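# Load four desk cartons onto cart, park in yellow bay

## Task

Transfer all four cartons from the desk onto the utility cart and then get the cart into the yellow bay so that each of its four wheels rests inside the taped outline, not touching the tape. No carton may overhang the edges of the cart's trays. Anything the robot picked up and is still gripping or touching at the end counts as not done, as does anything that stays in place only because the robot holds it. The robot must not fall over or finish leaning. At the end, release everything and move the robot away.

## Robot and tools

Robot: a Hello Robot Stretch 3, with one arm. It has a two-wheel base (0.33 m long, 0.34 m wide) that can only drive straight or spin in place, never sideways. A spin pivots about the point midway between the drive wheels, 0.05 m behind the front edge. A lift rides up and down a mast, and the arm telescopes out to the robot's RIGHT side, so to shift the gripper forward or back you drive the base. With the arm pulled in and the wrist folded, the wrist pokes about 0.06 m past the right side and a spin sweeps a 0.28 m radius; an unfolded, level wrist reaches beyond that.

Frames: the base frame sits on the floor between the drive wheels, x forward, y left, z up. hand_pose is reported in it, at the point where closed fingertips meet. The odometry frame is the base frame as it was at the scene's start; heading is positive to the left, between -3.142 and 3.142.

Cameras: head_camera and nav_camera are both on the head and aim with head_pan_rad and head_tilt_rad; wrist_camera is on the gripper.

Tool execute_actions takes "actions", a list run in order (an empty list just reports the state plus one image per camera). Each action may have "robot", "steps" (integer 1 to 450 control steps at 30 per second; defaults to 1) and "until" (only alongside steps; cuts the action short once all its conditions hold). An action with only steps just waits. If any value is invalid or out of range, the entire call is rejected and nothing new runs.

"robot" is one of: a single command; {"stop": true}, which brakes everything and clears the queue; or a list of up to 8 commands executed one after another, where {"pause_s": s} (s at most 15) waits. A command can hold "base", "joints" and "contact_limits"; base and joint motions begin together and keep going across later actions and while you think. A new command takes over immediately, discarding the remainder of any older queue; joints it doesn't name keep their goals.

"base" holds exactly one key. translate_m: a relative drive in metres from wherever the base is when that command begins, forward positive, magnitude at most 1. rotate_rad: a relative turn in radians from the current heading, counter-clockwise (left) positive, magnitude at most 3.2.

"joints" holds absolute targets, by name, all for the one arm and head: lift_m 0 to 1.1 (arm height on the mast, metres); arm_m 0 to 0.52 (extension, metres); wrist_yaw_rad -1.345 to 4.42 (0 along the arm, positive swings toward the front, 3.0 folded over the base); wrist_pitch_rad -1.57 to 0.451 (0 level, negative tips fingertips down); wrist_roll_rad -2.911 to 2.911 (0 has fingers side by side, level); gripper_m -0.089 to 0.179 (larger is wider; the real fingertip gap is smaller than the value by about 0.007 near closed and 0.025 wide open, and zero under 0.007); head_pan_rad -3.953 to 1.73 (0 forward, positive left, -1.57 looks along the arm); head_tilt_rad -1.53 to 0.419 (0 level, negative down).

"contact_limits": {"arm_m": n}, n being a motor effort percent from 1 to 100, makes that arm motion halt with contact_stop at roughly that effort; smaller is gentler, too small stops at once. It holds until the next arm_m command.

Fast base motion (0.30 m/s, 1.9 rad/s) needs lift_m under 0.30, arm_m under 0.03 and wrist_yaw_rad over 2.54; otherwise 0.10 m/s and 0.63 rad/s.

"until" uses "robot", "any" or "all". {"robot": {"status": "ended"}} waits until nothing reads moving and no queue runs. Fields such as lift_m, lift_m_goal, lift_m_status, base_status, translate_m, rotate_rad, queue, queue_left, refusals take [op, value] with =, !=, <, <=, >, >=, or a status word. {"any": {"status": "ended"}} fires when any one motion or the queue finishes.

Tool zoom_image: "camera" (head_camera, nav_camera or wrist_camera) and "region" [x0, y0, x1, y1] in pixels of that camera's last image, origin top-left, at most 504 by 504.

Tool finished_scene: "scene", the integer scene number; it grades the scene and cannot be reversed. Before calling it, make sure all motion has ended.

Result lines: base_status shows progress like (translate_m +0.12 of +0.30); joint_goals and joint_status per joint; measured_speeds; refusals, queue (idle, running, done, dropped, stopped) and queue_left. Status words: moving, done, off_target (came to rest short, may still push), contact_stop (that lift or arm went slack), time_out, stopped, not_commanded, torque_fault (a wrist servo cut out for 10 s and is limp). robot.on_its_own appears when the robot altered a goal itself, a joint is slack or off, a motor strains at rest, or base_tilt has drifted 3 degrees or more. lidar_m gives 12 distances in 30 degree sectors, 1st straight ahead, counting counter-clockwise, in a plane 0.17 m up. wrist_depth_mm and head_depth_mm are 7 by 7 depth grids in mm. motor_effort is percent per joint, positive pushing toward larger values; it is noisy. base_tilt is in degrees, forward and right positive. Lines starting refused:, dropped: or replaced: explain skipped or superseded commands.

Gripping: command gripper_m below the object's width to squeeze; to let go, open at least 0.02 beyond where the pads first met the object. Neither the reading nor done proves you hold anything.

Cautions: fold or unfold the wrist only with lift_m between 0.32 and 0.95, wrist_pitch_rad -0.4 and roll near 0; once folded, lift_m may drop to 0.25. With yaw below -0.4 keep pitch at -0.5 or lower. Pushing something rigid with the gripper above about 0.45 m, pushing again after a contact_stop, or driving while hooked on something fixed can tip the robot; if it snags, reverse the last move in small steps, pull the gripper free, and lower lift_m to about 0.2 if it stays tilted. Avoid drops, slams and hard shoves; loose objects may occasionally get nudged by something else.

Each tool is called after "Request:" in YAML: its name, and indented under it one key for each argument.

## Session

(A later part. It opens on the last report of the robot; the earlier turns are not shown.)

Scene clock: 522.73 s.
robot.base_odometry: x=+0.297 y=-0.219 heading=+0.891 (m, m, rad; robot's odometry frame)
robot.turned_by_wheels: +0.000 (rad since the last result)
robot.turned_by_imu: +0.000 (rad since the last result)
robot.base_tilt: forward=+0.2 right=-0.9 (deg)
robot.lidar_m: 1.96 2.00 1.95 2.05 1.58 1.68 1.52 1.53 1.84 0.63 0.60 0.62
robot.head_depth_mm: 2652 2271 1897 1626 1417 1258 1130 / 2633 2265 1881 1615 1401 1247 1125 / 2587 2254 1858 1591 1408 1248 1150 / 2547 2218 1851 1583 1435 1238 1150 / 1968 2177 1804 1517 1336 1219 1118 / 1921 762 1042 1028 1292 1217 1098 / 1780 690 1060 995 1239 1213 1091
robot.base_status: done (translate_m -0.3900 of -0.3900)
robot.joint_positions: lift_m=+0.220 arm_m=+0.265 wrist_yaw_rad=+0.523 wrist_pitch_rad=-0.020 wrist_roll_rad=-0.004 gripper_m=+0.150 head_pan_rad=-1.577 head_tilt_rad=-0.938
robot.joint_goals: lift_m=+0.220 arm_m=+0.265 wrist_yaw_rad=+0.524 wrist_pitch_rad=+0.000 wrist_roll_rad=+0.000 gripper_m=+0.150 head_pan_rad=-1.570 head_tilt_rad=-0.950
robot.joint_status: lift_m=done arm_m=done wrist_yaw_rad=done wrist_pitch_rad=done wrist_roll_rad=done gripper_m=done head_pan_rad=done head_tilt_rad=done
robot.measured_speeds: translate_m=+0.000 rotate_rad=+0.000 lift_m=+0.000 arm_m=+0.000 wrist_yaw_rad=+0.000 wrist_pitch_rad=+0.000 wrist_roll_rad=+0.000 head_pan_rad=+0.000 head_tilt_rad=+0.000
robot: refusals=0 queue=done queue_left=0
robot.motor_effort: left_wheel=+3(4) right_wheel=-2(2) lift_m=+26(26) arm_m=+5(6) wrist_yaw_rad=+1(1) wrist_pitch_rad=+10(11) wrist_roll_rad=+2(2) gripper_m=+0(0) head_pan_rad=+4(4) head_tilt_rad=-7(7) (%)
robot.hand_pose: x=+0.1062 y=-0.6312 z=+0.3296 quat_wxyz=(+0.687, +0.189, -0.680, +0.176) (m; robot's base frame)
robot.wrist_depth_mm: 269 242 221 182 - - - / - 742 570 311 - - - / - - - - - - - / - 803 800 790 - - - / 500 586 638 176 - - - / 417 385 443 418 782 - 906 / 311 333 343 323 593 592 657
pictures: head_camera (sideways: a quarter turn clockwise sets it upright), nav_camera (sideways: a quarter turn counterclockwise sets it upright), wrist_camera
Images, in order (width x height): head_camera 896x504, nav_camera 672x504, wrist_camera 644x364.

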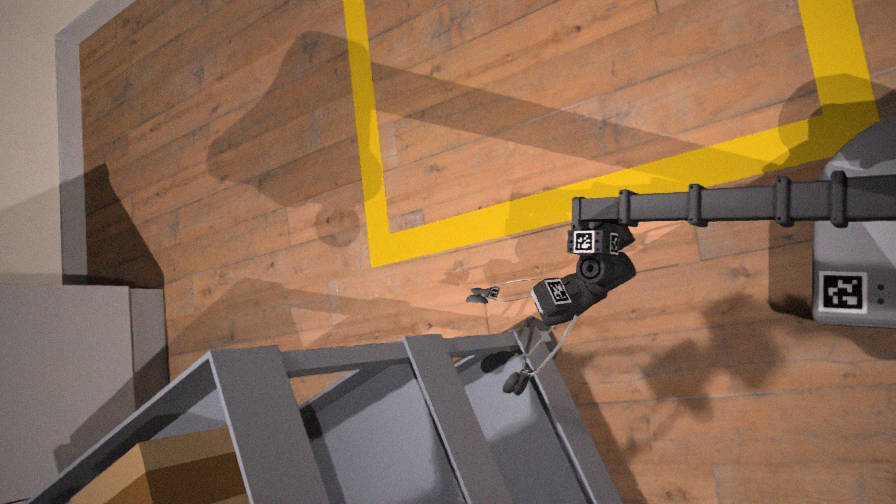

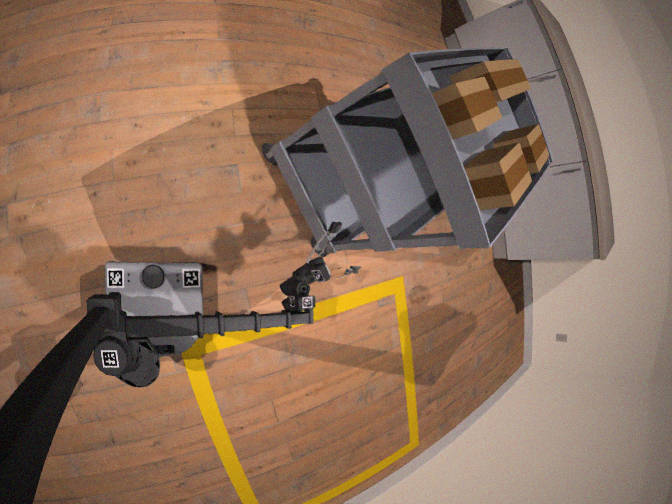

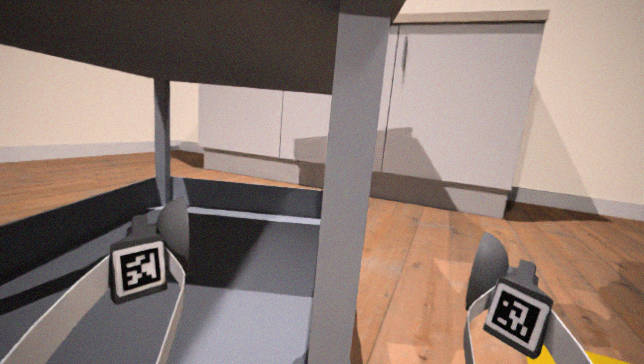

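Request:
execute_actions:
  actions:
    - {"robot":[{"joints":{"arm_m":0.29}},{"joints":{"gripper_m":-0.01}}],"steps":200,"until":{"robot":{"status":"ended"}}}

Scene clock: 527.77 s.
robot.base_odometry: x=+0.297 y=-0.219 heading=+0.891 (m, m, rad; robot's odometry frame)
robot.turned_by_wheels: +0.000 (rad since the last result)
robot.turned_by_imu: +0.000 (rad since the last result)
robot.base_tilt: forward=+0.2 right=-0.9 (deg)
robot.lidar_m: 1.96 2.01 1.94 2.05 1.58 1.68 1.52 1.53 1.84 0.62 0.60 0.62
robot.head_depth_mm: 2649 2293 1898 1627 1422 1263 1134 / 2624 2274 1884 1620 1413 1248 1127 / 2583 2216 1868 1594 1404 1238 1143 / 2547 2222 1865 1583 1437 1233 1147 / 1960 2194 1795 1521 1327 1226 1121 / 1906 762 1042 1029 1293 1221 1105 / 1770 687 1057 992 1239 1212 1096
robot.base_status: done (translate_m -0.3900 of -0.3900)
robot.joint_positions: lift_m=+0.220 arm_m=+0.290 wrist_yaw_rad=+0.534 wrist_pitch_rad=-0.020 wrist_roll_rad=-0.004 gripper_m=-0.009 head_pan_rad=-1.577 head_tilt_rad=-0.938
robot.joint_goals: lift_m=+0.220 arm_m=+0.290 wrist_yaw_rad=+0.524 wrist_pitch_rad=+0.000 wrist_roll_rad=+0.000 gripper_m=-0.010 head_pan_rad=-1.570 head_tilt_rad=-0.950
robot.joint_status: lift_m=done arm_m=done wrist_yaw_rad=done wrist_pitch_rad=done wrist_roll_rad=done gripper_m=done head_pan_rad=done head_tilt_rad=done
robot.measured_speeds: translate_m=+0.000 rotate_rad=+0.000 lift_m=+0.000 arm_m=+0.000 wrist_yaw_rad=+0.000 wrist_pitch_rad=+0.000 wrist_roll_rad=+0.000 head_pan_rad=+0.000 head_tilt_rad=+0.000
robot: refusals=0 queue=done queue_left=0
robot.motor_effort: left_wheel=+9(9) right_wheel=-11(11) lift_m=+27(27) arm_m=+3(4) wrist_yaw_rad=-11(12) wrist_pitch_rad=+11(11) wrist_roll_rad=+2(2) gripper_m=-20(90) head_pan_rad=+4(4) head_tilt_rad=-7(7) (%)
robot.hand_pose: x=+0.1088 y=-0.6549 z=+0.3296 quat_wxyz=(+0.686, +0.193, -0.678, +0.180) (m; robot's base frame)
robot.wrist_depth_mm: 268 245 220 134 - - - / - 728 561 138 - - - / - - - 142 - - - / - 797 - 147 - - - / 500 588 659 151 - - - / 411 428 420 156 855 862 923 / 322 332 345 163 586 615 651
pictures: head_camera (sideways: a quarter turn clockwise sets it upright), nav_camera (sideways: a quarter turn counterclockwise sets it upright), wrist_camera
Images, in order (width x height): head_camera 896x504, nav_camera 672x504, wrist_camera 644x364.

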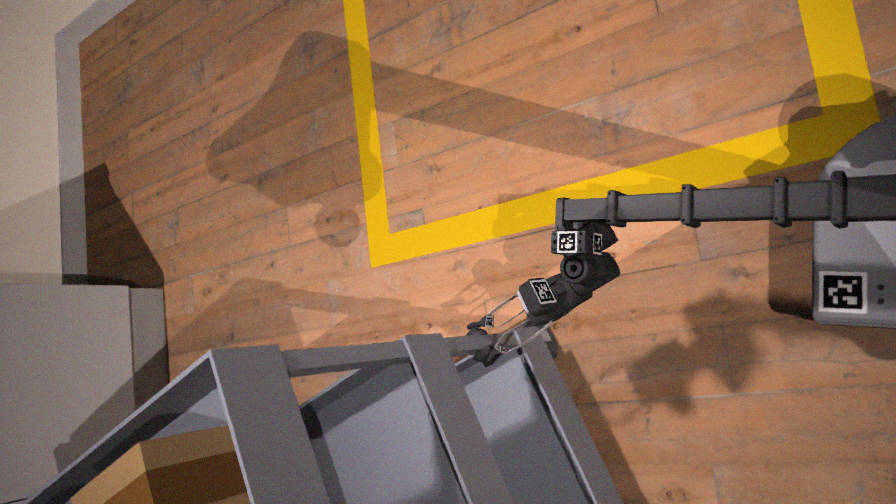

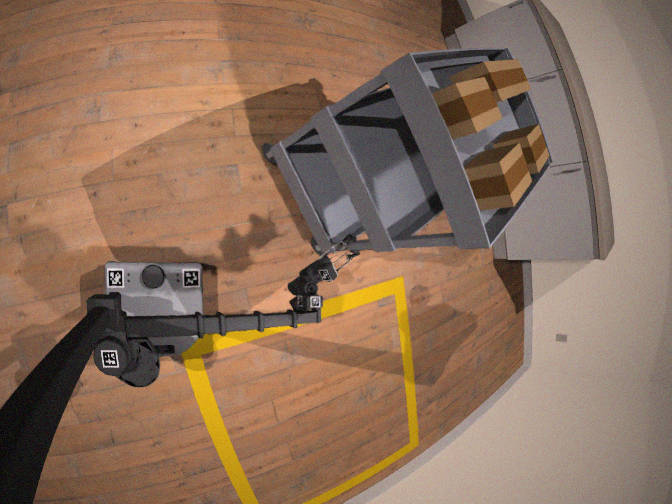

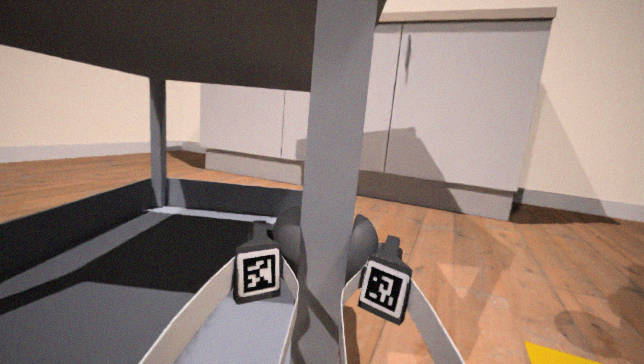

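Gripped. Pull a short test distance.

Request:
execute_actions:
  actions:
    - {"robot":{"base":{"translate_m":-0.3}},"steps":200,"until":{"robot":{"status":"ended"}}}

Scene clock: 533.30 s.
robot.base_odometry: x=+0.109 y=-0.452 heading=+0.891 (m, m, rad; robot's odometry frame)
robot.turned_by_wheels: +0.000 (rad since the last result)
robot.turned_by_imu: -0.001 (rad since the last result)
robot.base_tilt: forward=+0.2 right=-0.9 (deg)
robot.lidar_m: 2.26 2.28 2.08 1.52 2.00 1.35 1.23 1.23 1.49 0.61 0.55 0.56
robot.head_depth_mm: 2220 2190 1892 1621 1420 1258 1128 / 2633 2304 1890 1612 1414 1255 1121 / 2627 2233 1873 1592 1405 1244 1151 / 2560 2228 1843 1598 1436 1235 1150 / 2542 2189 1832 1558 1348 1231 1119 / 2051 773 834 1000 1275 1216 1097 / 1915 701 685 979 1200 1207 1095
robot.base_status: done (translate_m -0.3000 of -0.3000)
robot.joint_positions: lift_m=+0.220 arm_m=+0.290 wrist_yaw_rad=+0.587 wrist_pitch_rad=-0.020 wrist_roll_rad=-0.004 gripper_m=-0.009 head_pan_rad=-1.577 head_tilt_rad=-0.938
robot.joint_goals: lift_m=+0.220 arm_m=+0.290 wrist_yaw_rad=+0.566 wrist_pitch_rad=+0.000 wrist_roll_rad=+0.000 gripper_m=-0.010 head_pan_rad=-1.570 head_tilt_rad=-0.950
robot.joint_status: lift_m=done arm_m=done wrist_yaw_rad=done wrist_pitch_rad=done wrist_roll_rad=done gripper_m=done head_pan_rad=done head_tilt_rad=done
robot.measured_speeds: translate_m=+0.000 rotate_rad=+0.000 lift_m=+0.000 arm_m=+0.000 wrist_yaw_rad=+0.000 wrist_pitch_rad=+0.000 wrist_roll_rad=+0.000 head_pan_rad=+0.000 head_tilt_rad=+0.000
robot: refusals=0 queue=done queue_left=0
robot.on_its_own: wrist_yaw_rad is held at +0.566, not at your +0.524, by its stall guard, which is not easing now; wrist_yaw_rad is at rest, and its effort (-22) is outside its rest range (-12 to +12)
robot.motor_effort: left_wheel=+10(23) right_wheel=-10(36) lift_m=+27(27) arm_m=+1(3) wrist_yaw_rad=-22(47) wrist_pitch_rad=+10(11) wrist_roll_rad=+2(2) gripper_m=-14(17) head_pan_rad=+4(4) head_tilt_rad=-8(7) (%)
robot.hand_pose: x=+0.1201 y=-0.6479 z=+0.3296 quat_wxyz=(+0.681, +0.211, -0.673, +0.198) (m; robot's base frame)
robot.wrist_depth_mm: 269 241 221 134 - - - / - 668 579 137 - - - / - - - 142 - - - / - 737 - 147 - - - / 520 606 658 151 - - - / 404 428 420 155 842 834 870 / 324 331 342 164 596 632 654
pictures: head_camera (sideways: a quarter turn clockwise sets it upright), nav_camera (sideways: a quarter turn counterclockwise sets it upright), wrist_camera
Images, in order (width x height): head_camera 896x504, nav_camera 672x504, wrist_camera 644x364.

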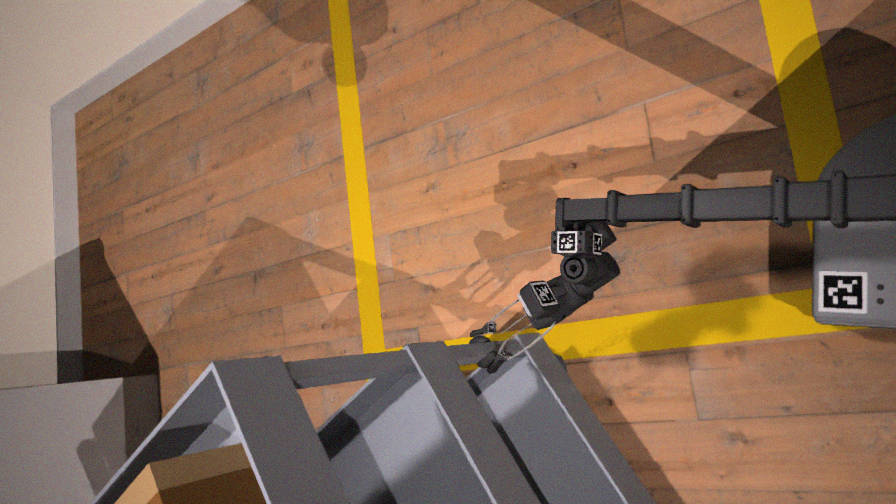

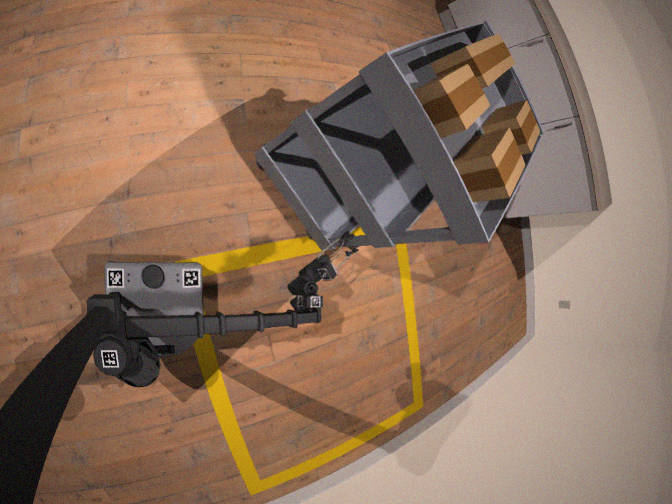

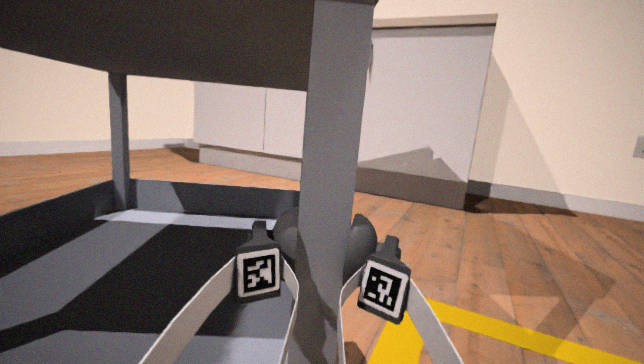

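Request:
execute_actions:
  actions:
    - {"robot":{"base":{"translate_m":-0.45},"joints":{"wrist_yaw_rad":0.85,"arm_m":0.4,"head_pan_rad":-1.3}},"steps":250,"until":{"robot":{"status":"ended"}}}

Scene clock: 542.13 s.
robot.base_odometry: x=-0.174 y=-0.802 heading=+0.891 (m, m, rad; robot's odometry frame)
robot.turned_by_wheels: +0.000 (rad since the last result)
robot.turned_by_imu: -0.001 (rad since the last result)
robot.base_tilt: forward=+0.2 right=-0.9 (deg)
robot.lidar_m: 2.71 2.71 2.13 1.54 1.39 0.88 0.79 0.79 0.95 0.70 0.48 0.47
robot.head_depth_mm: 2590 2300 1895 1626 1411 1260 1124 / 2595 2265 1881 1602 1406 1256 1120 / 2597 2247 1859 1609 1370 1239 1150 / 2566 794 1760 1541 1388 1233 1137 / 2232 740 1082 1051 1313 1221 1116 / 2011 703 674 984 1203 1217 1101 / 801 613 609 961 901 1208 1092
robot.base_status: done (translate_m -0.4500 of -0.4500)
robot.joint_positions: lift_m=+0.220 arm_m=+0.400 wrist_yaw_rad=+0.859 wrist_pitch_rad=-0.018 wrist_roll_rad=-0.004 gripper_m=-0.009 head_pan_rad=-1.307 head_tilt_rad=-0.938
robot.joint_goals: lift_m=+0.220 arm_m=+0.400 wrist_yaw_rad=+0.850 wrist_pitch_rad=+0.000 wrist_roll_rad=+0.000 gripper_m=-0.010 head_pan_rad=-1.300 head_tilt_rad=-0.950
robot.joint_status: lift_m=done arm_m=done wrist_yaw_rad=done wrist_pitch_rad=done wrist_roll_rad=done gripper_m=done head_pan_rad=done head_tilt_rad=done
robot.measured_speeds: translate_m=+0.000 rotate_rad=+0.000 lift_m=+0.000 arm_m=+0.000 wrist_yaw_rad=+0.000 wrist_pitch_rad=+0.000 wrist_roll_rad=+0.000 head_pan_rad=+0.000 head_tilt_rad=+0.000
robot: refusals=0 queue=done queue_left=0
robot.motor_effort: left_wheel=+11(27) right_wheel=-10(36) lift_m=+27(27) arm_m=+1(10) wrist_yaw_rad=-10(61) wrist_pitch_rad=+10(11) wrist_roll_rad=+2(2) gripper_m=-13(18) head_pan_rad=+5(32) head_tilt_rad=-7(7) (%)
robot.hand_pose: x=+0.1723 y=-0.7119 z=+0.3301 quat_wxyz=(+0.647, +0.300, -0.638, +0.289) (m; robot's base frame)
robot.wrist_depth_mm: 264 241 218 143 - - - / - - 571 146 - - - / - - - 152 - - - / - - - 158 - - - / 557 599 646 160 - - - / 413 427 457 165 842 855 873 / 323 333 344 175 602 626 671
pictures: head_camera (sideways: a quarter turn clockwise sets it upright), nav_camera (sideways: a quarter turn counterclockwise sets it upright), wrist_camera
Images, in order (width x height): head_camera 896x504, nav_camera 672x504, wrist_camera 644x364.

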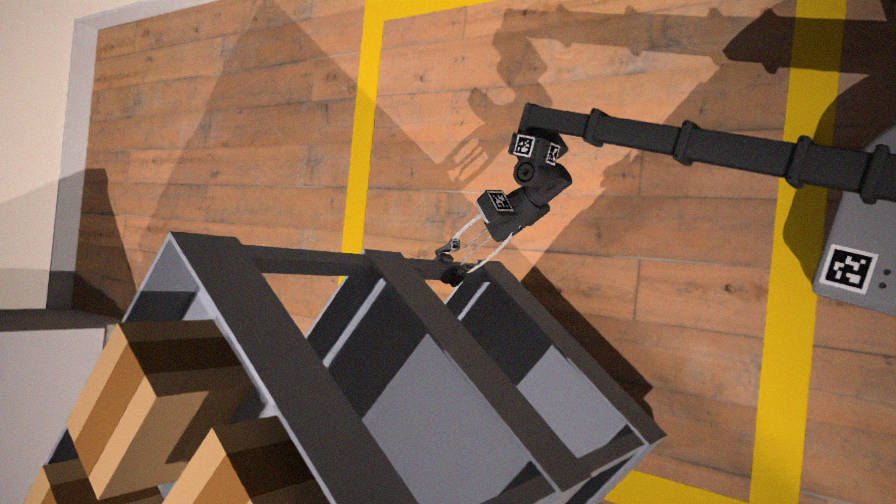

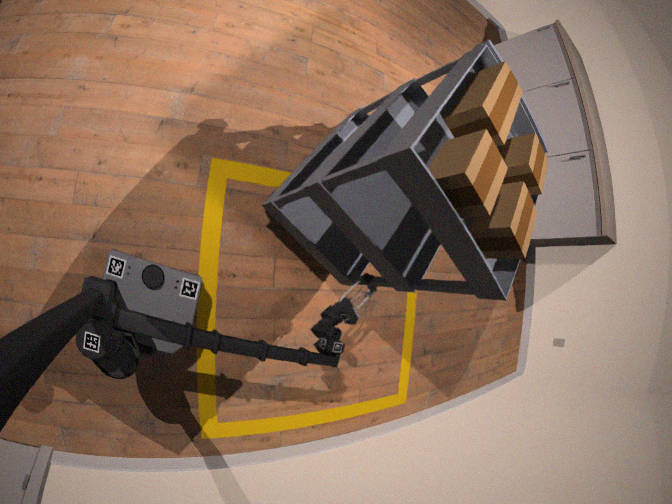

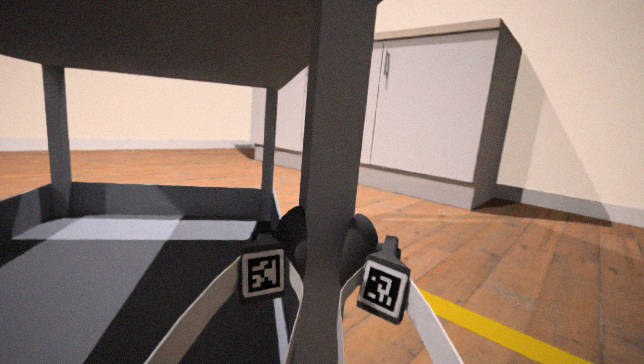

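Request:
execute_actions:
  actions:
    - {"robot":{"base":{"translate_m":-0.38},"joints":{"arm_m":0.5,"head_pan_rad":-1.0}},"steps":250,"until":{"robot":{"status":"ended"}}}

Scene clock: 552.13 s.
robot.base_odometry: x=-0.413 y=-1.098 heading=+0.891 (m, m, rad; robot's odometry frame)
robot.turned_by_wheels: +0.000 (rad since the last result)
robot.turned_by_imu: -0.001 (rad since the last result)
robot.base_tilt: forward=+0.1 right=-0.9 (deg)
robot.lidar_m: 3.10 2.60 1.66 1.83 0.72 0.46 0.42 0.42 0.50 0.95 0.64 0.61
robot.head_depth_mm: 2619 2303 1908 1626 1388 1243 1130 / 2650 2281 1881 1639 1404 1267 1112 / 2606 2182 1861 1590 1389 1240 1134 / 937 881 1161 1505 1381 1223 1140 / 813 760 1151 1326 1360 1223 1105 / 823 701 815 1005 1326 1220 1101 / 856 760 1080 1339 1356 1208 1091
robot.base_status: done (translate_m -0.3800 of -0.3800)
robot.joint_positions: lift_m=+0.220 arm_m=+0.500 wrist_yaw_rad=+0.853 wrist_pitch_rad=-0.017 wrist_roll_rad=-0.004 gripper_m=-0.010 head_pan_rad=-1.007 head_tilt_rad=-0.938
robot.joint_goals: lift_m=+0.220 arm_m=+0.500 wrist_yaw_rad=+0.850 wrist_pitch_rad=+0.000 wrist_roll_rad=+0.000 gripper_m=-0.010 head_pan_rad=-1.000 head_tilt_rad=-0.950
robot.joint_status: lift_m=done arm_m=done wrist_yaw_rad=done wrist_pitch_rad=done wrist_roll_rad=done gripper_m=done head_pan_rad=done head_tilt_rad=done
robot.measured_speeds: translate_m=+0.000 rotate_rad=+0.000 lift_m=+0.000 arm_m=+0.000 wrist_yaw_rad=+0.000 wrist_pitch_rad=+0.000 wrist_roll_rad=+0.000 head_pan_rad=+0.000 head_tilt_rad=+0.000
robot: refusals=0 queue=done queue_left=0
robot.motor_effort: left_wheel=+3(34) right_wheel=-2(39) lift_m=+27(27) arm_m=+3(9) wrist_yaw_rad=-4(78) wrist_pitch_rad=+9(10) wrist_roll_rad=+2(2) gripper_m=-5(19) head_pan_rad=+4(34) head_tilt_rad=-7(7) (%)
robot.hand_pose: x=+0.1713 y=-0.8130 z=+0.3304 quat_wxyz=(+0.648, +0.298, -0.640, +0.288) (m; robot's base frame)
robot.wrist_depth_mm: 271 297 - - - - - / - 710 - - - - - / - - - - - - - / 770 811 - - - - - / 569 598 965 - - - - / 318 349 384 - 839 844 891 / 314 363 542 589 597 625 642
pictures: head_camera (sideways: a quarter turn clockwise sets it upright), nav_camera (sideways: a quarter turn counterclockwise sets it upright), wrist_camera
Images, in order (width x height): head_camera 896x504, nav_camera 672x504, wrist_camera 644x364.

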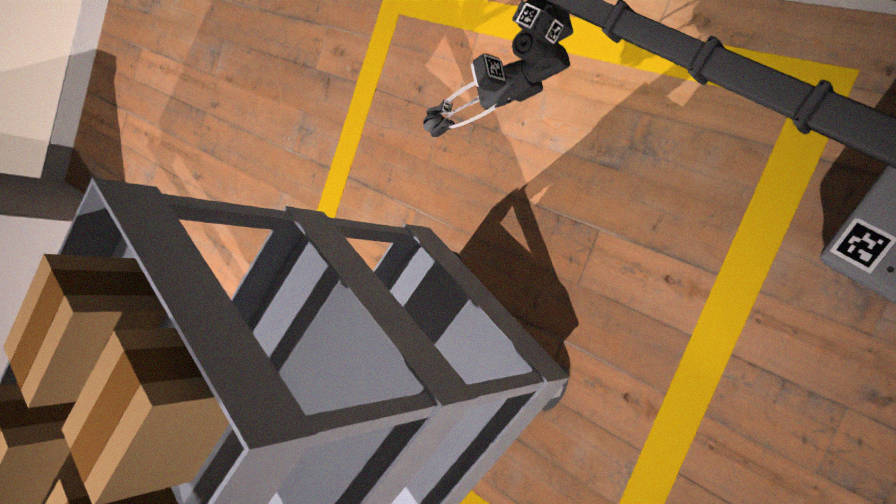

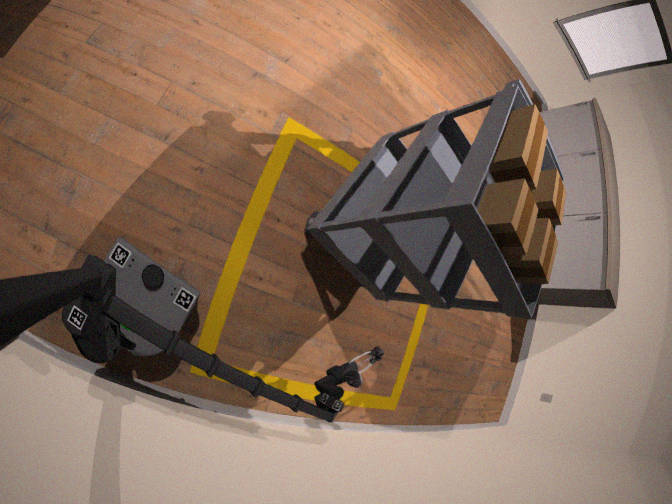

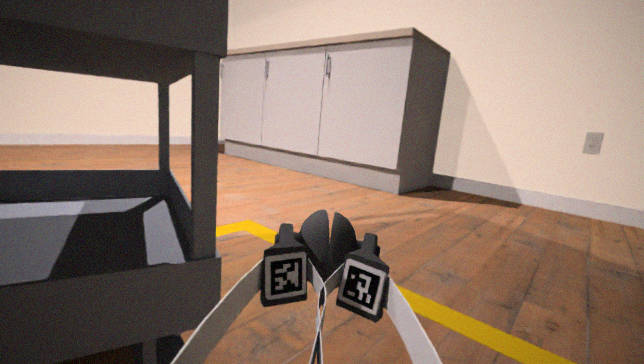

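Request:
execute_actions:
  actions:
    - {"robot":[{"joints":{"arm_m":0.21,"wrist_yaw_rad":1.38,"gripper_m":0.13},"base":{"translate_m":0.2}}],"steps":250,"until":{"robot":{"status":"ended"}}}

Scene clock: 563.33 s.
robot.base_odometry: x=-0.287 y=-0.942 heading=+0.891 (m, m, rad; robot's odometry frame)
robot.turned_by_wheels: +0.000 (rad since the last result)
robot.turned_by_imu: +0.000 (rad since the last result)
robot.base_tilt: forward=+0.2 right=-0.9 (deg)
robot.lidar_m: 2.89 2.88 1.59 1.87 1.07 0.68 0.61 0.62 0.74 0.82 0.47 0.58
robot.head_depth_mm: 2566 2235 1898 1620 1419 1256 1131 / 2593 829 1759 1611 1414 1234 1116 / 2051 731 1097 1329 1398 1216 1129 / 858 647 662 993 1284 1232 1147 / 835 668 675 974 1252 1223 1104 / 853 706 740 1042 1336 1216 1102 / 757 715 1107 1375 1358 1208 1097
robot.base_status: done (translate_m +0.2000 of +0.2000)
robot.joint_positions: lift_m=+0.220 arm_m=+0.210 wrist_yaw_rad=+1.379 wrist_pitch_rad=-0.017 wrist_roll_rad=-0.004 gripper_m=+0.130 head_pan_rad=-1.007 head_tilt_rad=-0.938
robot.joint_goals: lift_m=+0.220 arm_m=+0.210 wrist_yaw_rad=+1.380 wrist_pitch_rad=+0.000 wrist_roll_rad=+0.000 gripper_m=+0.130 head_pan_rad=-1.000 head_tilt_rad=-0.950
robot.joint_status: lift_m=done arm_m=done wrist_yaw_rad=done wrist_pitch_rad=done wrist_roll_rad=done gripper_m=done head_pan_rad=done head_tilt_rad=done
robot.measured_speeds: translate_m=+0.000 rotate_rad=+0.000 lift_m=+0.000 arm_m=+0.000 wrist_yaw_rad=+0.000 wrist_pitch_rad=+0.000 wrist_roll_rad=+0.000 head_pan_rad=+0.000 head_tilt_rad=+0.000
robot: refusals=0 queue=done queue_left=0
robot.motor_effort: left_wheel=+3(9) right_wheel=-2(2) lift_m=+27(27) arm_m=-5(4) wrist_yaw_rad=+1(6) wrist_pitch_rad=+8(9) wrist_roll_rad=+2(2) gripper_m=-1(82) head_pan_rad=+4(5) head_tilt_rad=-7(7) (%)
robot.hand_pose: x=+0.2297 y=-0.4042 z=+0.3304 quat_wxyz=(+0.551, +0.453, -0.540, +0.446) (m; robot's base frame)
robot.wrist_depth_mm: - - - 197 180 172 172 / - - - 184 365 318 277 / - - - - - - - / - - - - - - - / 931 - - 599 757 718 - / 673 632 725 449 499 537 475 / 525 537 567 266 373 369 405
pictures: head_camera (sideways: a quarter turn clockwise sets it upright), nav_camera (sideways: a quarter turn counterclockwise sets it upright), wrist_camera
Images, in order (width x height): head_camera 896x504, nav_camera 672x504, wrist_camera 644x364.

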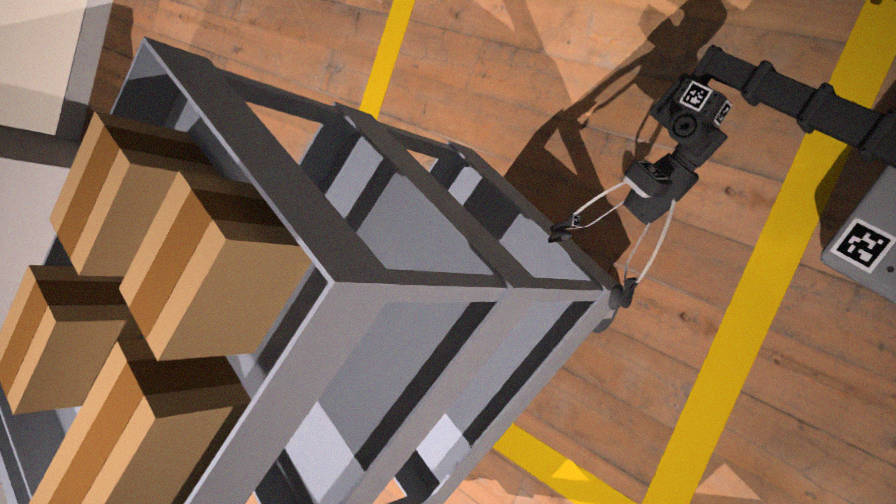

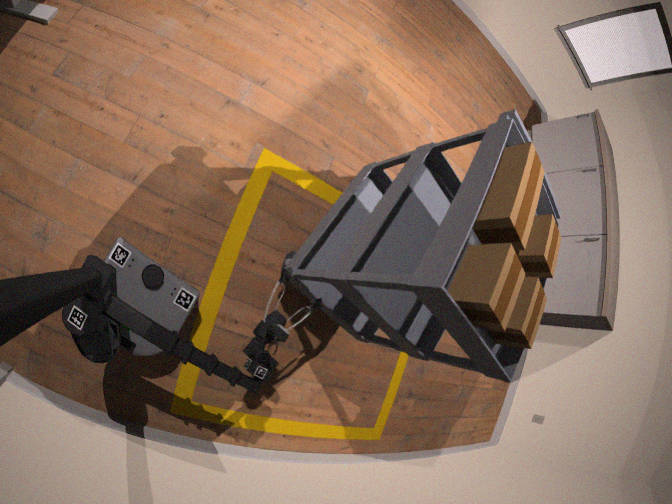

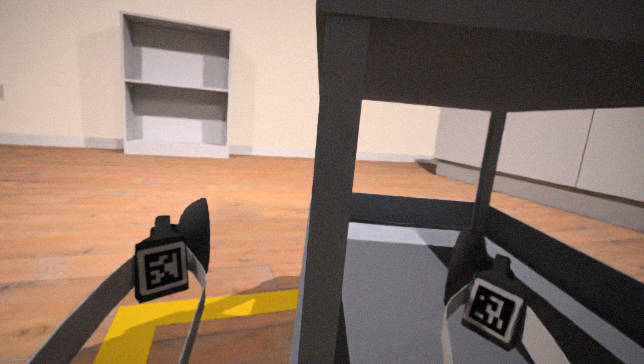

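Request:
execute_actions:
  actions:
    - {"robot":[{"joints":{"arm_m":0.218},"base":{"translate_m":0.047}},{"joints":{"gripper_m":-0.015}},{"base":{"translate_m":-0.22},"joints":{"head_pan_rad":-0.7}}],"steps":350,"until":{"robot":{"status":"ended"}}}

Scene clock: 572.97 s.
robot.base_odometry: x=-0.396 y=-1.077 heading=+0.891 (m, m, rad; robot's odometry frame)
robot.turned_by_wheels: +0.000 (rad since the last result)
robot.turned_by_imu: -0.001 (rad since the last result)
robot.base_tilt: forward=+0.2 right=-0.9 (deg)
robot.lidar_m: 3.05 2.58 1.65 1.84 0.77 0.50 0.44 0.44 0.53 0.89 0.46 0.57
robot.head_depth_mm: 2119 656 628 1068 1415 1280 1130 / 844 653 665 717 1291 1253 1126 / 845 693 676 1007 1115 1239 1117 / 957 694 730 1023 1293 1228 1124 / 777 758 1127 1339 1360 1222 1104 / 870 839 1150 1498 1367 1212 1094 / 2653 2109 1798 1535 1360 1210 1088
robot.base_status: done (translate_m -0.2200 of -0.2200)
robot.joint_positions: lift_m=+0.220 arm_m=+0.218 wrist_yaw_rad=+1.330 wrist_pitch_rad=-0.018 wrist_roll_rad=-0.004 gripper_m=-0.014 head_pan_rad=-0.707 head_tilt_rad=-0.938
robot.joint_goals: lift_m=+0.220 arm_m=+0.218 wrist_yaw_rad=+1.337 wrist_pitch_rad=+0.000 wrist_roll_rad=+0.000 gripper_m=-0.015 head_pan_rad=-0.700 head_tilt_rad=-0.950
robot.joint_status: lift_m=done arm_m=done wrist_yaw_rad=done wrist_pitch_rad=done wrist_roll_rad=done gripper_m=done head_pan_rad=done head_tilt_rad=done
robot.measured_speeds: translate_m=+0.000 rotate_rad=+0.000 lift_m=+0.000 arm_m=+0.000 wrist_yaw_rad=+0.000 wrist_pitch_rad=+0.000 wrist_roll_rad=+0.000 head_pan_rad=+0.000 head_tilt_rad=+0.000
robot: refusals=0 queue=done queue_left=0
robot.on_its_own: wrist_yaw_rad is held at +1.337, not at your +1.380, by its stall guard, which is not easing now
robot.motor_effort: left_wheel=+4(8) right_wheel=-6(18) lift_m=+27(27) arm_m=+0(2) wrist_yaw_rad=+8(28) wrist_pitch_rad=+10(10) wrist_roll_rad=+2(2) gripper_m=-15(88) head_pan_rad=+5(34) head_tilt_rad=-7(7) (%)
robot.hand_pose: x=+0.2270 y=-0.4241 z=+0.3302 quat_wxyz=(+0.562, +0.440, -0.551, +0.432) (m; robot's base frame)
robot.wrist_depth_mm: - - - 146 175 168 160 / - - - 142 342 318 276 / - - - 146 - - - / - - - 152 - - - / 912 949 - 154 737 690 - / 652 693 733 161 526 510 461 / 518 544 531 175 370 388 396
pictures: head_camera (sideways: a quarter turn clockwise sets it upright), nav_camera (sideways: a quarter turn counterclockwise sets it upright), wrist_camera
Images, in order (width x height): head_camera 896x504, nav_camera 672x504, wrist_camera 644x364.

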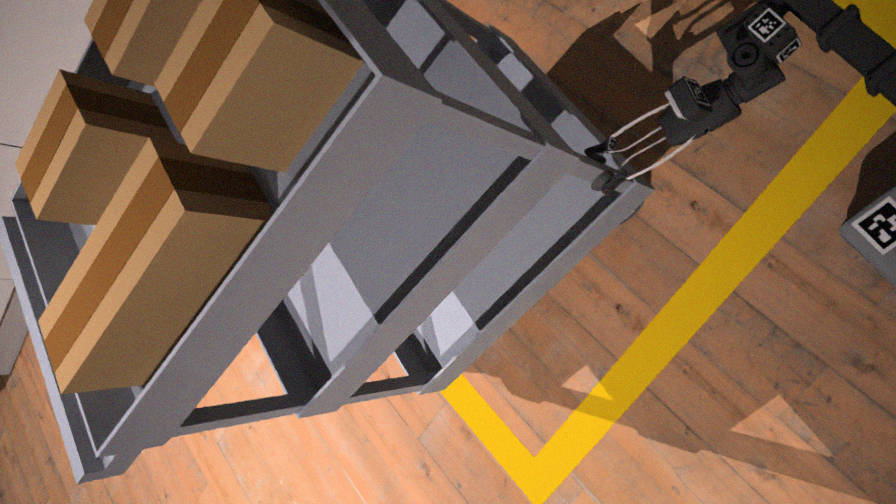

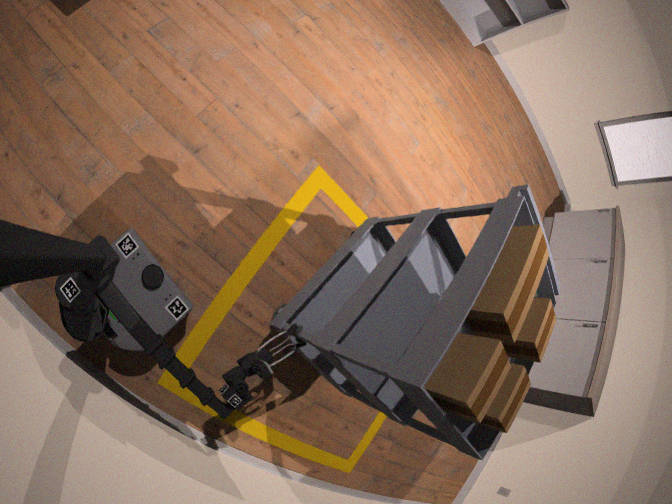

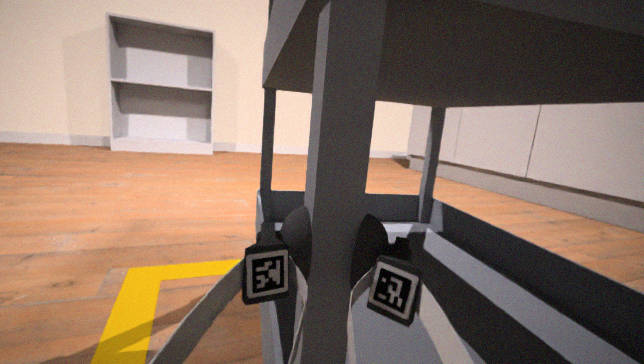

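Request:
execute_actions:
  actions:
    - {"robot":[{"base":{"translate_m":-0.11},"joints":{"head_pan_rad":-1.1}},{"joints":{"gripper_m":0.12}}],"steps":350,"until":{"robot":{"status":"ended"}}}

Scene clock: 579.87 s.
robot.base_odometry: x=-0.465 y=-1.162 heading=+0.891 (m, m, rad; robot's odometry frame)
robot.turned_by_wheels: +0.000 (rad since the last result)
robot.turned_by_imu: -0.001 (rad since the last result)
robot.base_tilt: forward=+0.1 right=-0.9 (deg)
robot.lidar_m: 3.15 2.66 1.69 1.82 0.55 0.38 0.34 0.34 0.40 0.76 0.47 0.55
robot.head_depth_mm: 2590 2291 1896 1594 1358 1144 1004 / 2633 2268 1892 1625 1400 1229 1118 / 2678 872 1751 1576 1398 1224 1136 / 2392 662 679 997 1343 1233 1144 / 776 646 660 971 1212 1220 1107 / 842 675 680 985 1272 1217 1098 / 796 658 685 1012 1295 1207 1095
robot.base_status: done (translate_m -0.1100 of -0.1100)
robot.joint_positions: lift_m=+0.220 arm_m=+0.218 wrist_yaw_rad=+1.334 wrist_pitch_rad=-0.018 wrist_roll_rad=-0.004 gripper_m=+0.120 head_pan_rad=-1.093 head_tilt_rad=-0.938
robot.joint_goals: lift_m=+0.220 arm_m=+0.218 wrist_yaw_rad=+1.337 wrist_pitch_rad=+0.000 wrist_roll_rad=+0.000 gripper_m=+0.120 head_pan_rad=-1.100 head_tilt_rad=-0.950
robot.joint_status: lift_m=done arm_m=done wrist_yaw_rad=done wrist_pitch_rad=done wrist_roll_rad=done gripper_m=done head_pan_rad=done head_tilt_rad=done
robot.measured_speeds: translate_m=+0.000 rotate_rad=+0.000 lift_m=+0.000 arm_m=+0.000 wrist_yaw_rad=+0.000 wrist_pitch_rad=+0.000 wrist_roll_rad=+0.000 head_pan_rad=+0.000 head_tilt_rad=+0.000
robot: refusals=0 queue=done queue_left=0
robot.on_its_own: wrist_yaw_rad is held at +1.337, not at your +1.380, by its stall guard, which is not easing now
robot.motor_effort: left_wheel=+3(3) right_wheel=-3(21) lift_m=+27(27) arm_m=+0(0) wrist_yaw_rad=+3(17) wrist_pitch_rad=+10(9) wrist_roll_rad=+1(2) gripper_m=+0(80) head_pan_rad=-4(37) head_tilt_rad=-7(7) (%)
robot.hand_pose: x=+0.2273 y=-0.4230 z=+0.3302 quat_wxyz=(+0.561, +0.442, -0.550, +0.433) (m; robot's base frame)
robot.wrist_depth_mm: - - - 177 163 168 173 / - - - 295 309 315 275 / - - - 160 - - - / - - - 158 - - - / 915 - 663 158 727 - - / 672 663 667 167 493 511 458 / 533 533 527 173 378 366 398
pictures: head_camera (sideways: a quarter turn clockwise sets it upright), nav_camera (sideways: a quarter turn counterclockwise sets it upright), wrist_camera
Images, in order (width x height): head_camera 896x504, nav_camera 672x504, wrist_camera 644x364.

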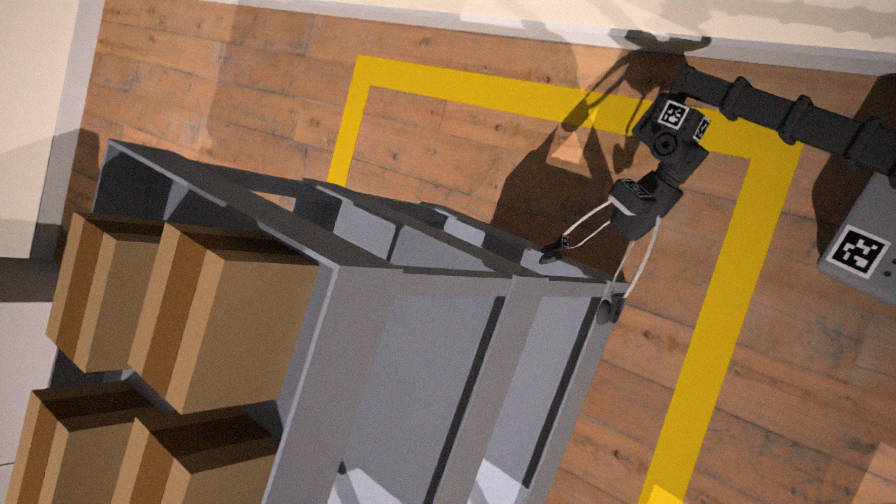

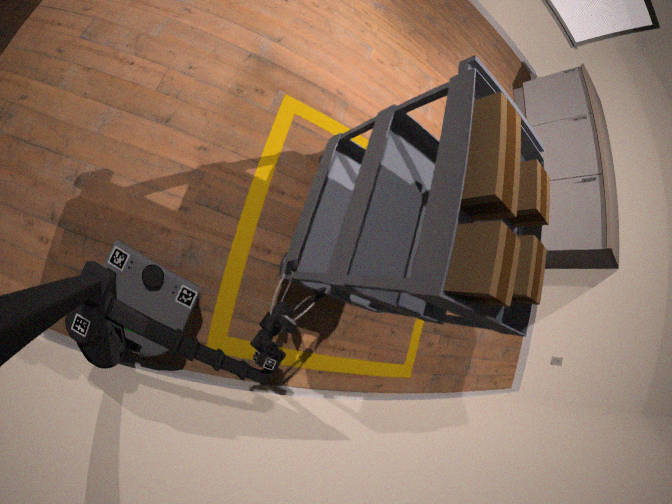

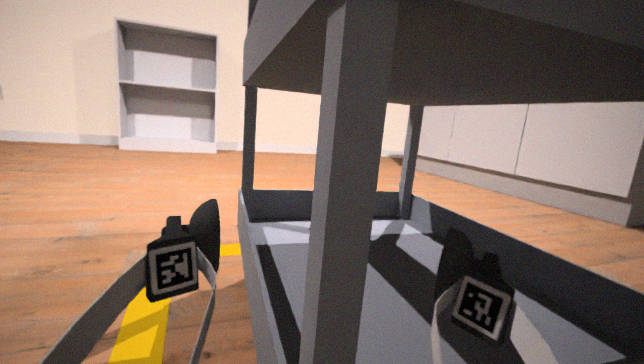

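Request:
execute_actions:
  actions:
    - {"robot":[{"base":{"rotate_rad":-0.15},"joints":{"gripper_m":0.179,"wrist_yaw_rad":1.45,"head_pan_rad":-0.55}}],"steps":350,"until":{"robot":{"status":"ended"}}}

Scene clock: 583.20 s.
robot.base_odometry: x=-0.465 y=-1.162 heading=+0.741 (m, m, rad; robot's odometry frame)
robot.turned_by_wheels: -0.150 (rad since the last result)
robot.turned_by_imu: -0.149 (rad since the last result)
robot.base_tilt: forward=+0.1 right=-0.9 (deg)
robot.lidar_m: 0.85 3.16 1.69 1.83 0.75 0.41 0.34 0.33 0.37 0.59 0.46 0.50
robot.head_depth_mm: 2129 657 636 1218 1421 1269 1111 / 934 649 662 745 1331 1271 1126 / 828 684 671 997 1117 1241 1118 / 860 685 719 1017 1273 1229 1126 / 779 716 1118 1304 1353 1223 1104 / 864 791 1113 1477 1376 1221 1100 / 2619 933 1773 1542 1361 1214 1091
robot.base_status: done (rotate_rad -0.1499 of -0.1500)
robot.joint_positions: lift_m=+0.220 arm_m=+0.218 wrist_yaw_rad=+1.447 wrist_pitch_rad=-0.018 wrist_roll_rad=-0.004 gripper_m=+0.179 head_pan_rad=-0.557 head_tilt_rad=-0.938
robot.joint_goals: lift_m=+0.220 arm_m=+0.218 wrist_yaw_rad=+1.450 wrist_pitch_rad=+0.000 wrist_roll_rad=+0.000 gripper_m=+0.179 head_pan_rad=-0.550 head_tilt_rad=-0.950
robot.joint_status: lift_m=done arm_m=done wrist_yaw_rad=done wrist_pitch_rad=done wrist_roll_rad=done gripper_m=done head_pan_rad=done head_tilt_rad=done
robot.measured_speeds: translate_m=+0.000 rotate_rad=+0.000 lift_m=+0.000 arm_m=+0.000 wrist_yaw_rad=+0.000 wrist_pitch_rad=+0.000 wrist_roll_rad=+0.000 head_pan_rad=+0.000 head_tilt_rad=+0.000
robot: refusals=0 queue=done queue_left=0
robot.motor_effort: left_wheel=+3(11) right_wheel=-2(6) lift_m=+27(27) arm_m=+0(0) wrist_yaw_rad=+3(4) wrist_pitch_rad=+9(9) wrist_roll_rad=+2(2) gripper_m=+0(82) head_pan_rad=+4(45) head_tilt_rad=-7(7) (%)
robot.hand_pose: x=+0.2324 y=-0.3947 z=+0.3302 quat_wxyz=(+0.536, +0.472, -0.524, +0.464) (m; robot's base frame)
robot.wrist_depth_mm: - - - 191 205 223 253 / - - - 200 364 312 282 / - - - - - - - / - - - 225 - - - / 964 - 874 225 699 - - / 698 663 644 429 492 511 389 / 526 532 535 239 368 298 374
pictures: head_camera (sideways: a quarter turn clockwise sets it upright), nav_camera (sideways: a quarter turn counterclockwise sets it upright), wrist_camera
Images, in order (width x height): head_camera 896x504, nav_camera 672x504, wrist_camera 644x364.

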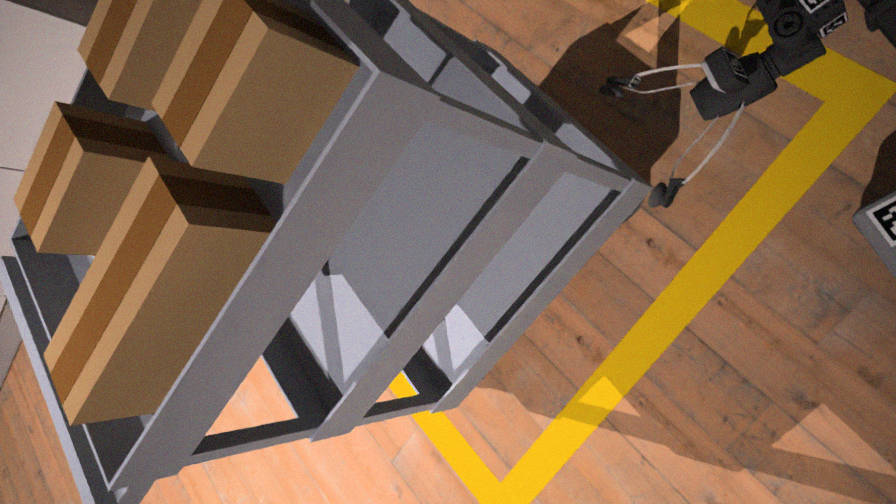

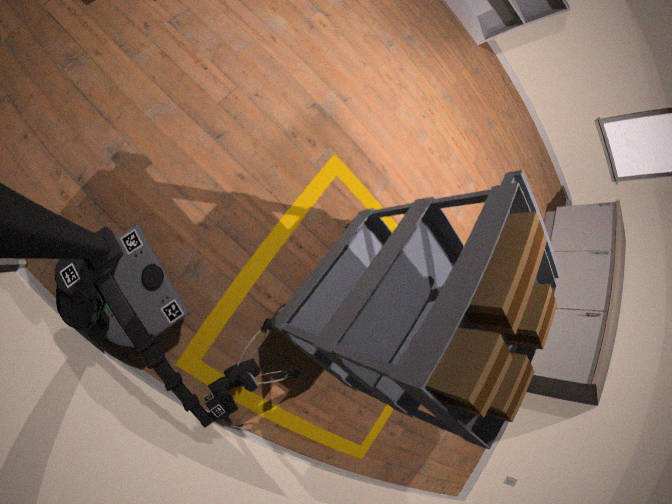

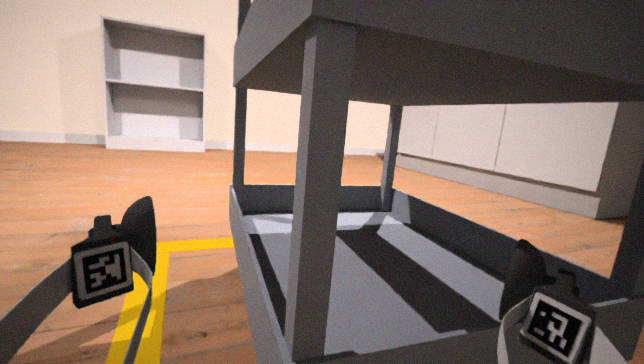

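Request:
execute_actions:
  actions:
    - {"robot":{"joints":{"arm_m":0.0,"gripper_m":0.05,"wrist_yaw_rad":1.5}},"steps":150,"until":{"robot":{"status":"ended"}}}

Scene clock: 587.63 s.
robot.base_odometry: x=-0.465 y=-1.162 heading=+0.741 (m, m, rad; robot's odometry frame)
robot.turned_by_wheels: +0.000 (rad since the last result)
robot.turned_by_imu: +0.000 (rad since the last result)
robot.base_tilt: forward=+0.2 right=-0.9 (deg)
robot.lidar_m: 0.85 3.16 1.69 1.83 0.75 0.41 0.34 0.33 0.37 0.59 0.46 0.50
robot.head_depth_mm: 2162 657 635 1212 1422 1258 1134 / 933 650 659 745 1332 1252 1121 / 827 686 672 999 1115 1239 1131 / 859 685 719 1017 1271 1229 1111 / 780 719 1126 1308 1354 1230 1109 / 863 789 1114 1480 1369 1217 1097 / 2627 936 1761 1541 1365 1207 1092
robot.base_status: done (rotate_rad -0.1499 of -0.1500)
robot.joint_positions: lift_m=+0.220 arm_m=+0.000 wrist_yaw_rad=+1.498 wrist_pitch_rad=-0.018 wrist_roll_rad=-0.004 gripper_m=+0.050 head_pan_rad=-0.557 head_tilt_rad=-0.938
robot.joint_goals: lift_m=+0.220 arm_m=+0.000 wrist_yaw_rad=+1.500 wrist_pitch_rad=+0.000 wrist_roll_rad=+0.000 gripper_m=+0.050 head_pan_rad=-0.550 head_tilt_rad=-0.950
robot.joint_status: lift_m=done arm_m=done wrist_yaw_rad=done wrist_pitch_rad=done wrist_roll_rad=done gripper_m=done head_pan_rad=done head_tilt_rad=done
robot.measured_speeds: translate_m=+0.000 rotate_rad=+0.000 lift_m=+0.000 arm_m=+0.000 wrist_yaw_rad=+0.000 wrist_pitch_rad=+0.000 wrist_roll_rad=+0.000 head_pan_rad=+0.000 head_tilt_rad=+0.000
robot: refusals=0 queue=done queue_left=0
robot.motor_effort: left_wheel=+3(3) right_wheel=-2(2) lift_m=+27(27) arm_m=-5(3) wrist_yaw_rad=+2(6) wrist_pitch_rad=+9(10) wrist_roll_rad=+2(2) gripper_m=-1(85) head_pan_rad=+4(5) head_tilt_rad=-7(7) (%)
robot.hand_pose: x=+0.2337 y=-0.1639 z=+0.3302 quat_wxyz=(+0.523, +0.485, -0.512, +0.478) (m; robot's base frame)
robot.wrist_depth_mm: - - - - - 318 237 / - - - - 510 350 269 / - - - - - - - / - - - - - - - / 920 975 - 986 803 771 632 / 656 704 673 768 428 529 239 / 522 535 565 584 576 321 246
pictures: head_camera (sideways: a quarter turn clockwise sets it upright), nav_camera (sideways: a quarter turn counterclockwise sets it upright), wrist_camera
Images, in order (width x height): head_camera 896x504, nav_camera 672x504, wrist_camera 644x364.

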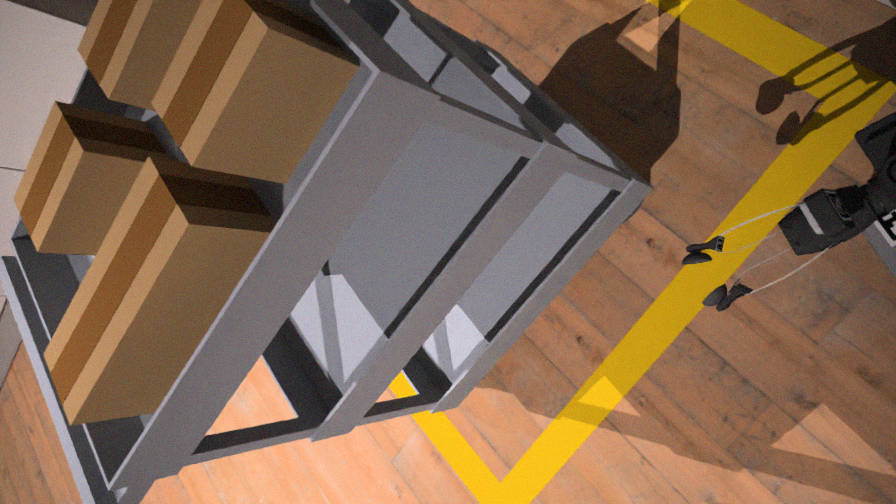

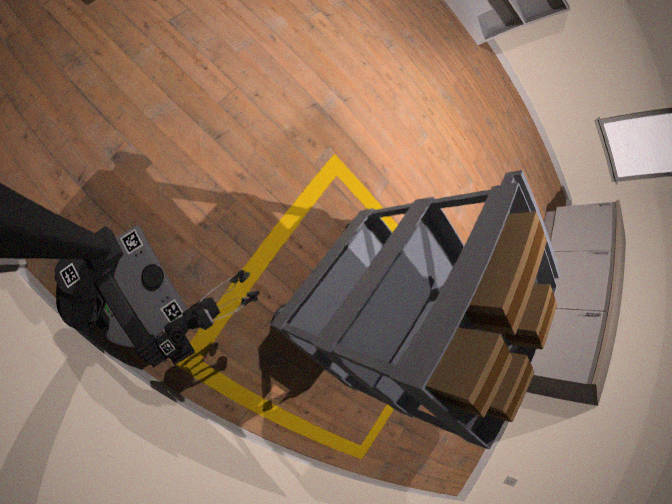

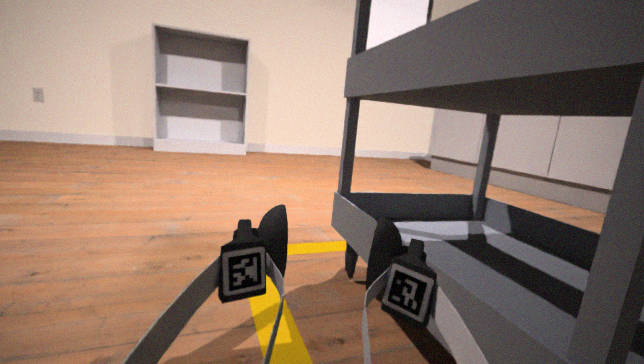

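The far wheel is clearly inside the tape.

Request:
finished_scene:
  scene: 1

The scene is finished: the task was done.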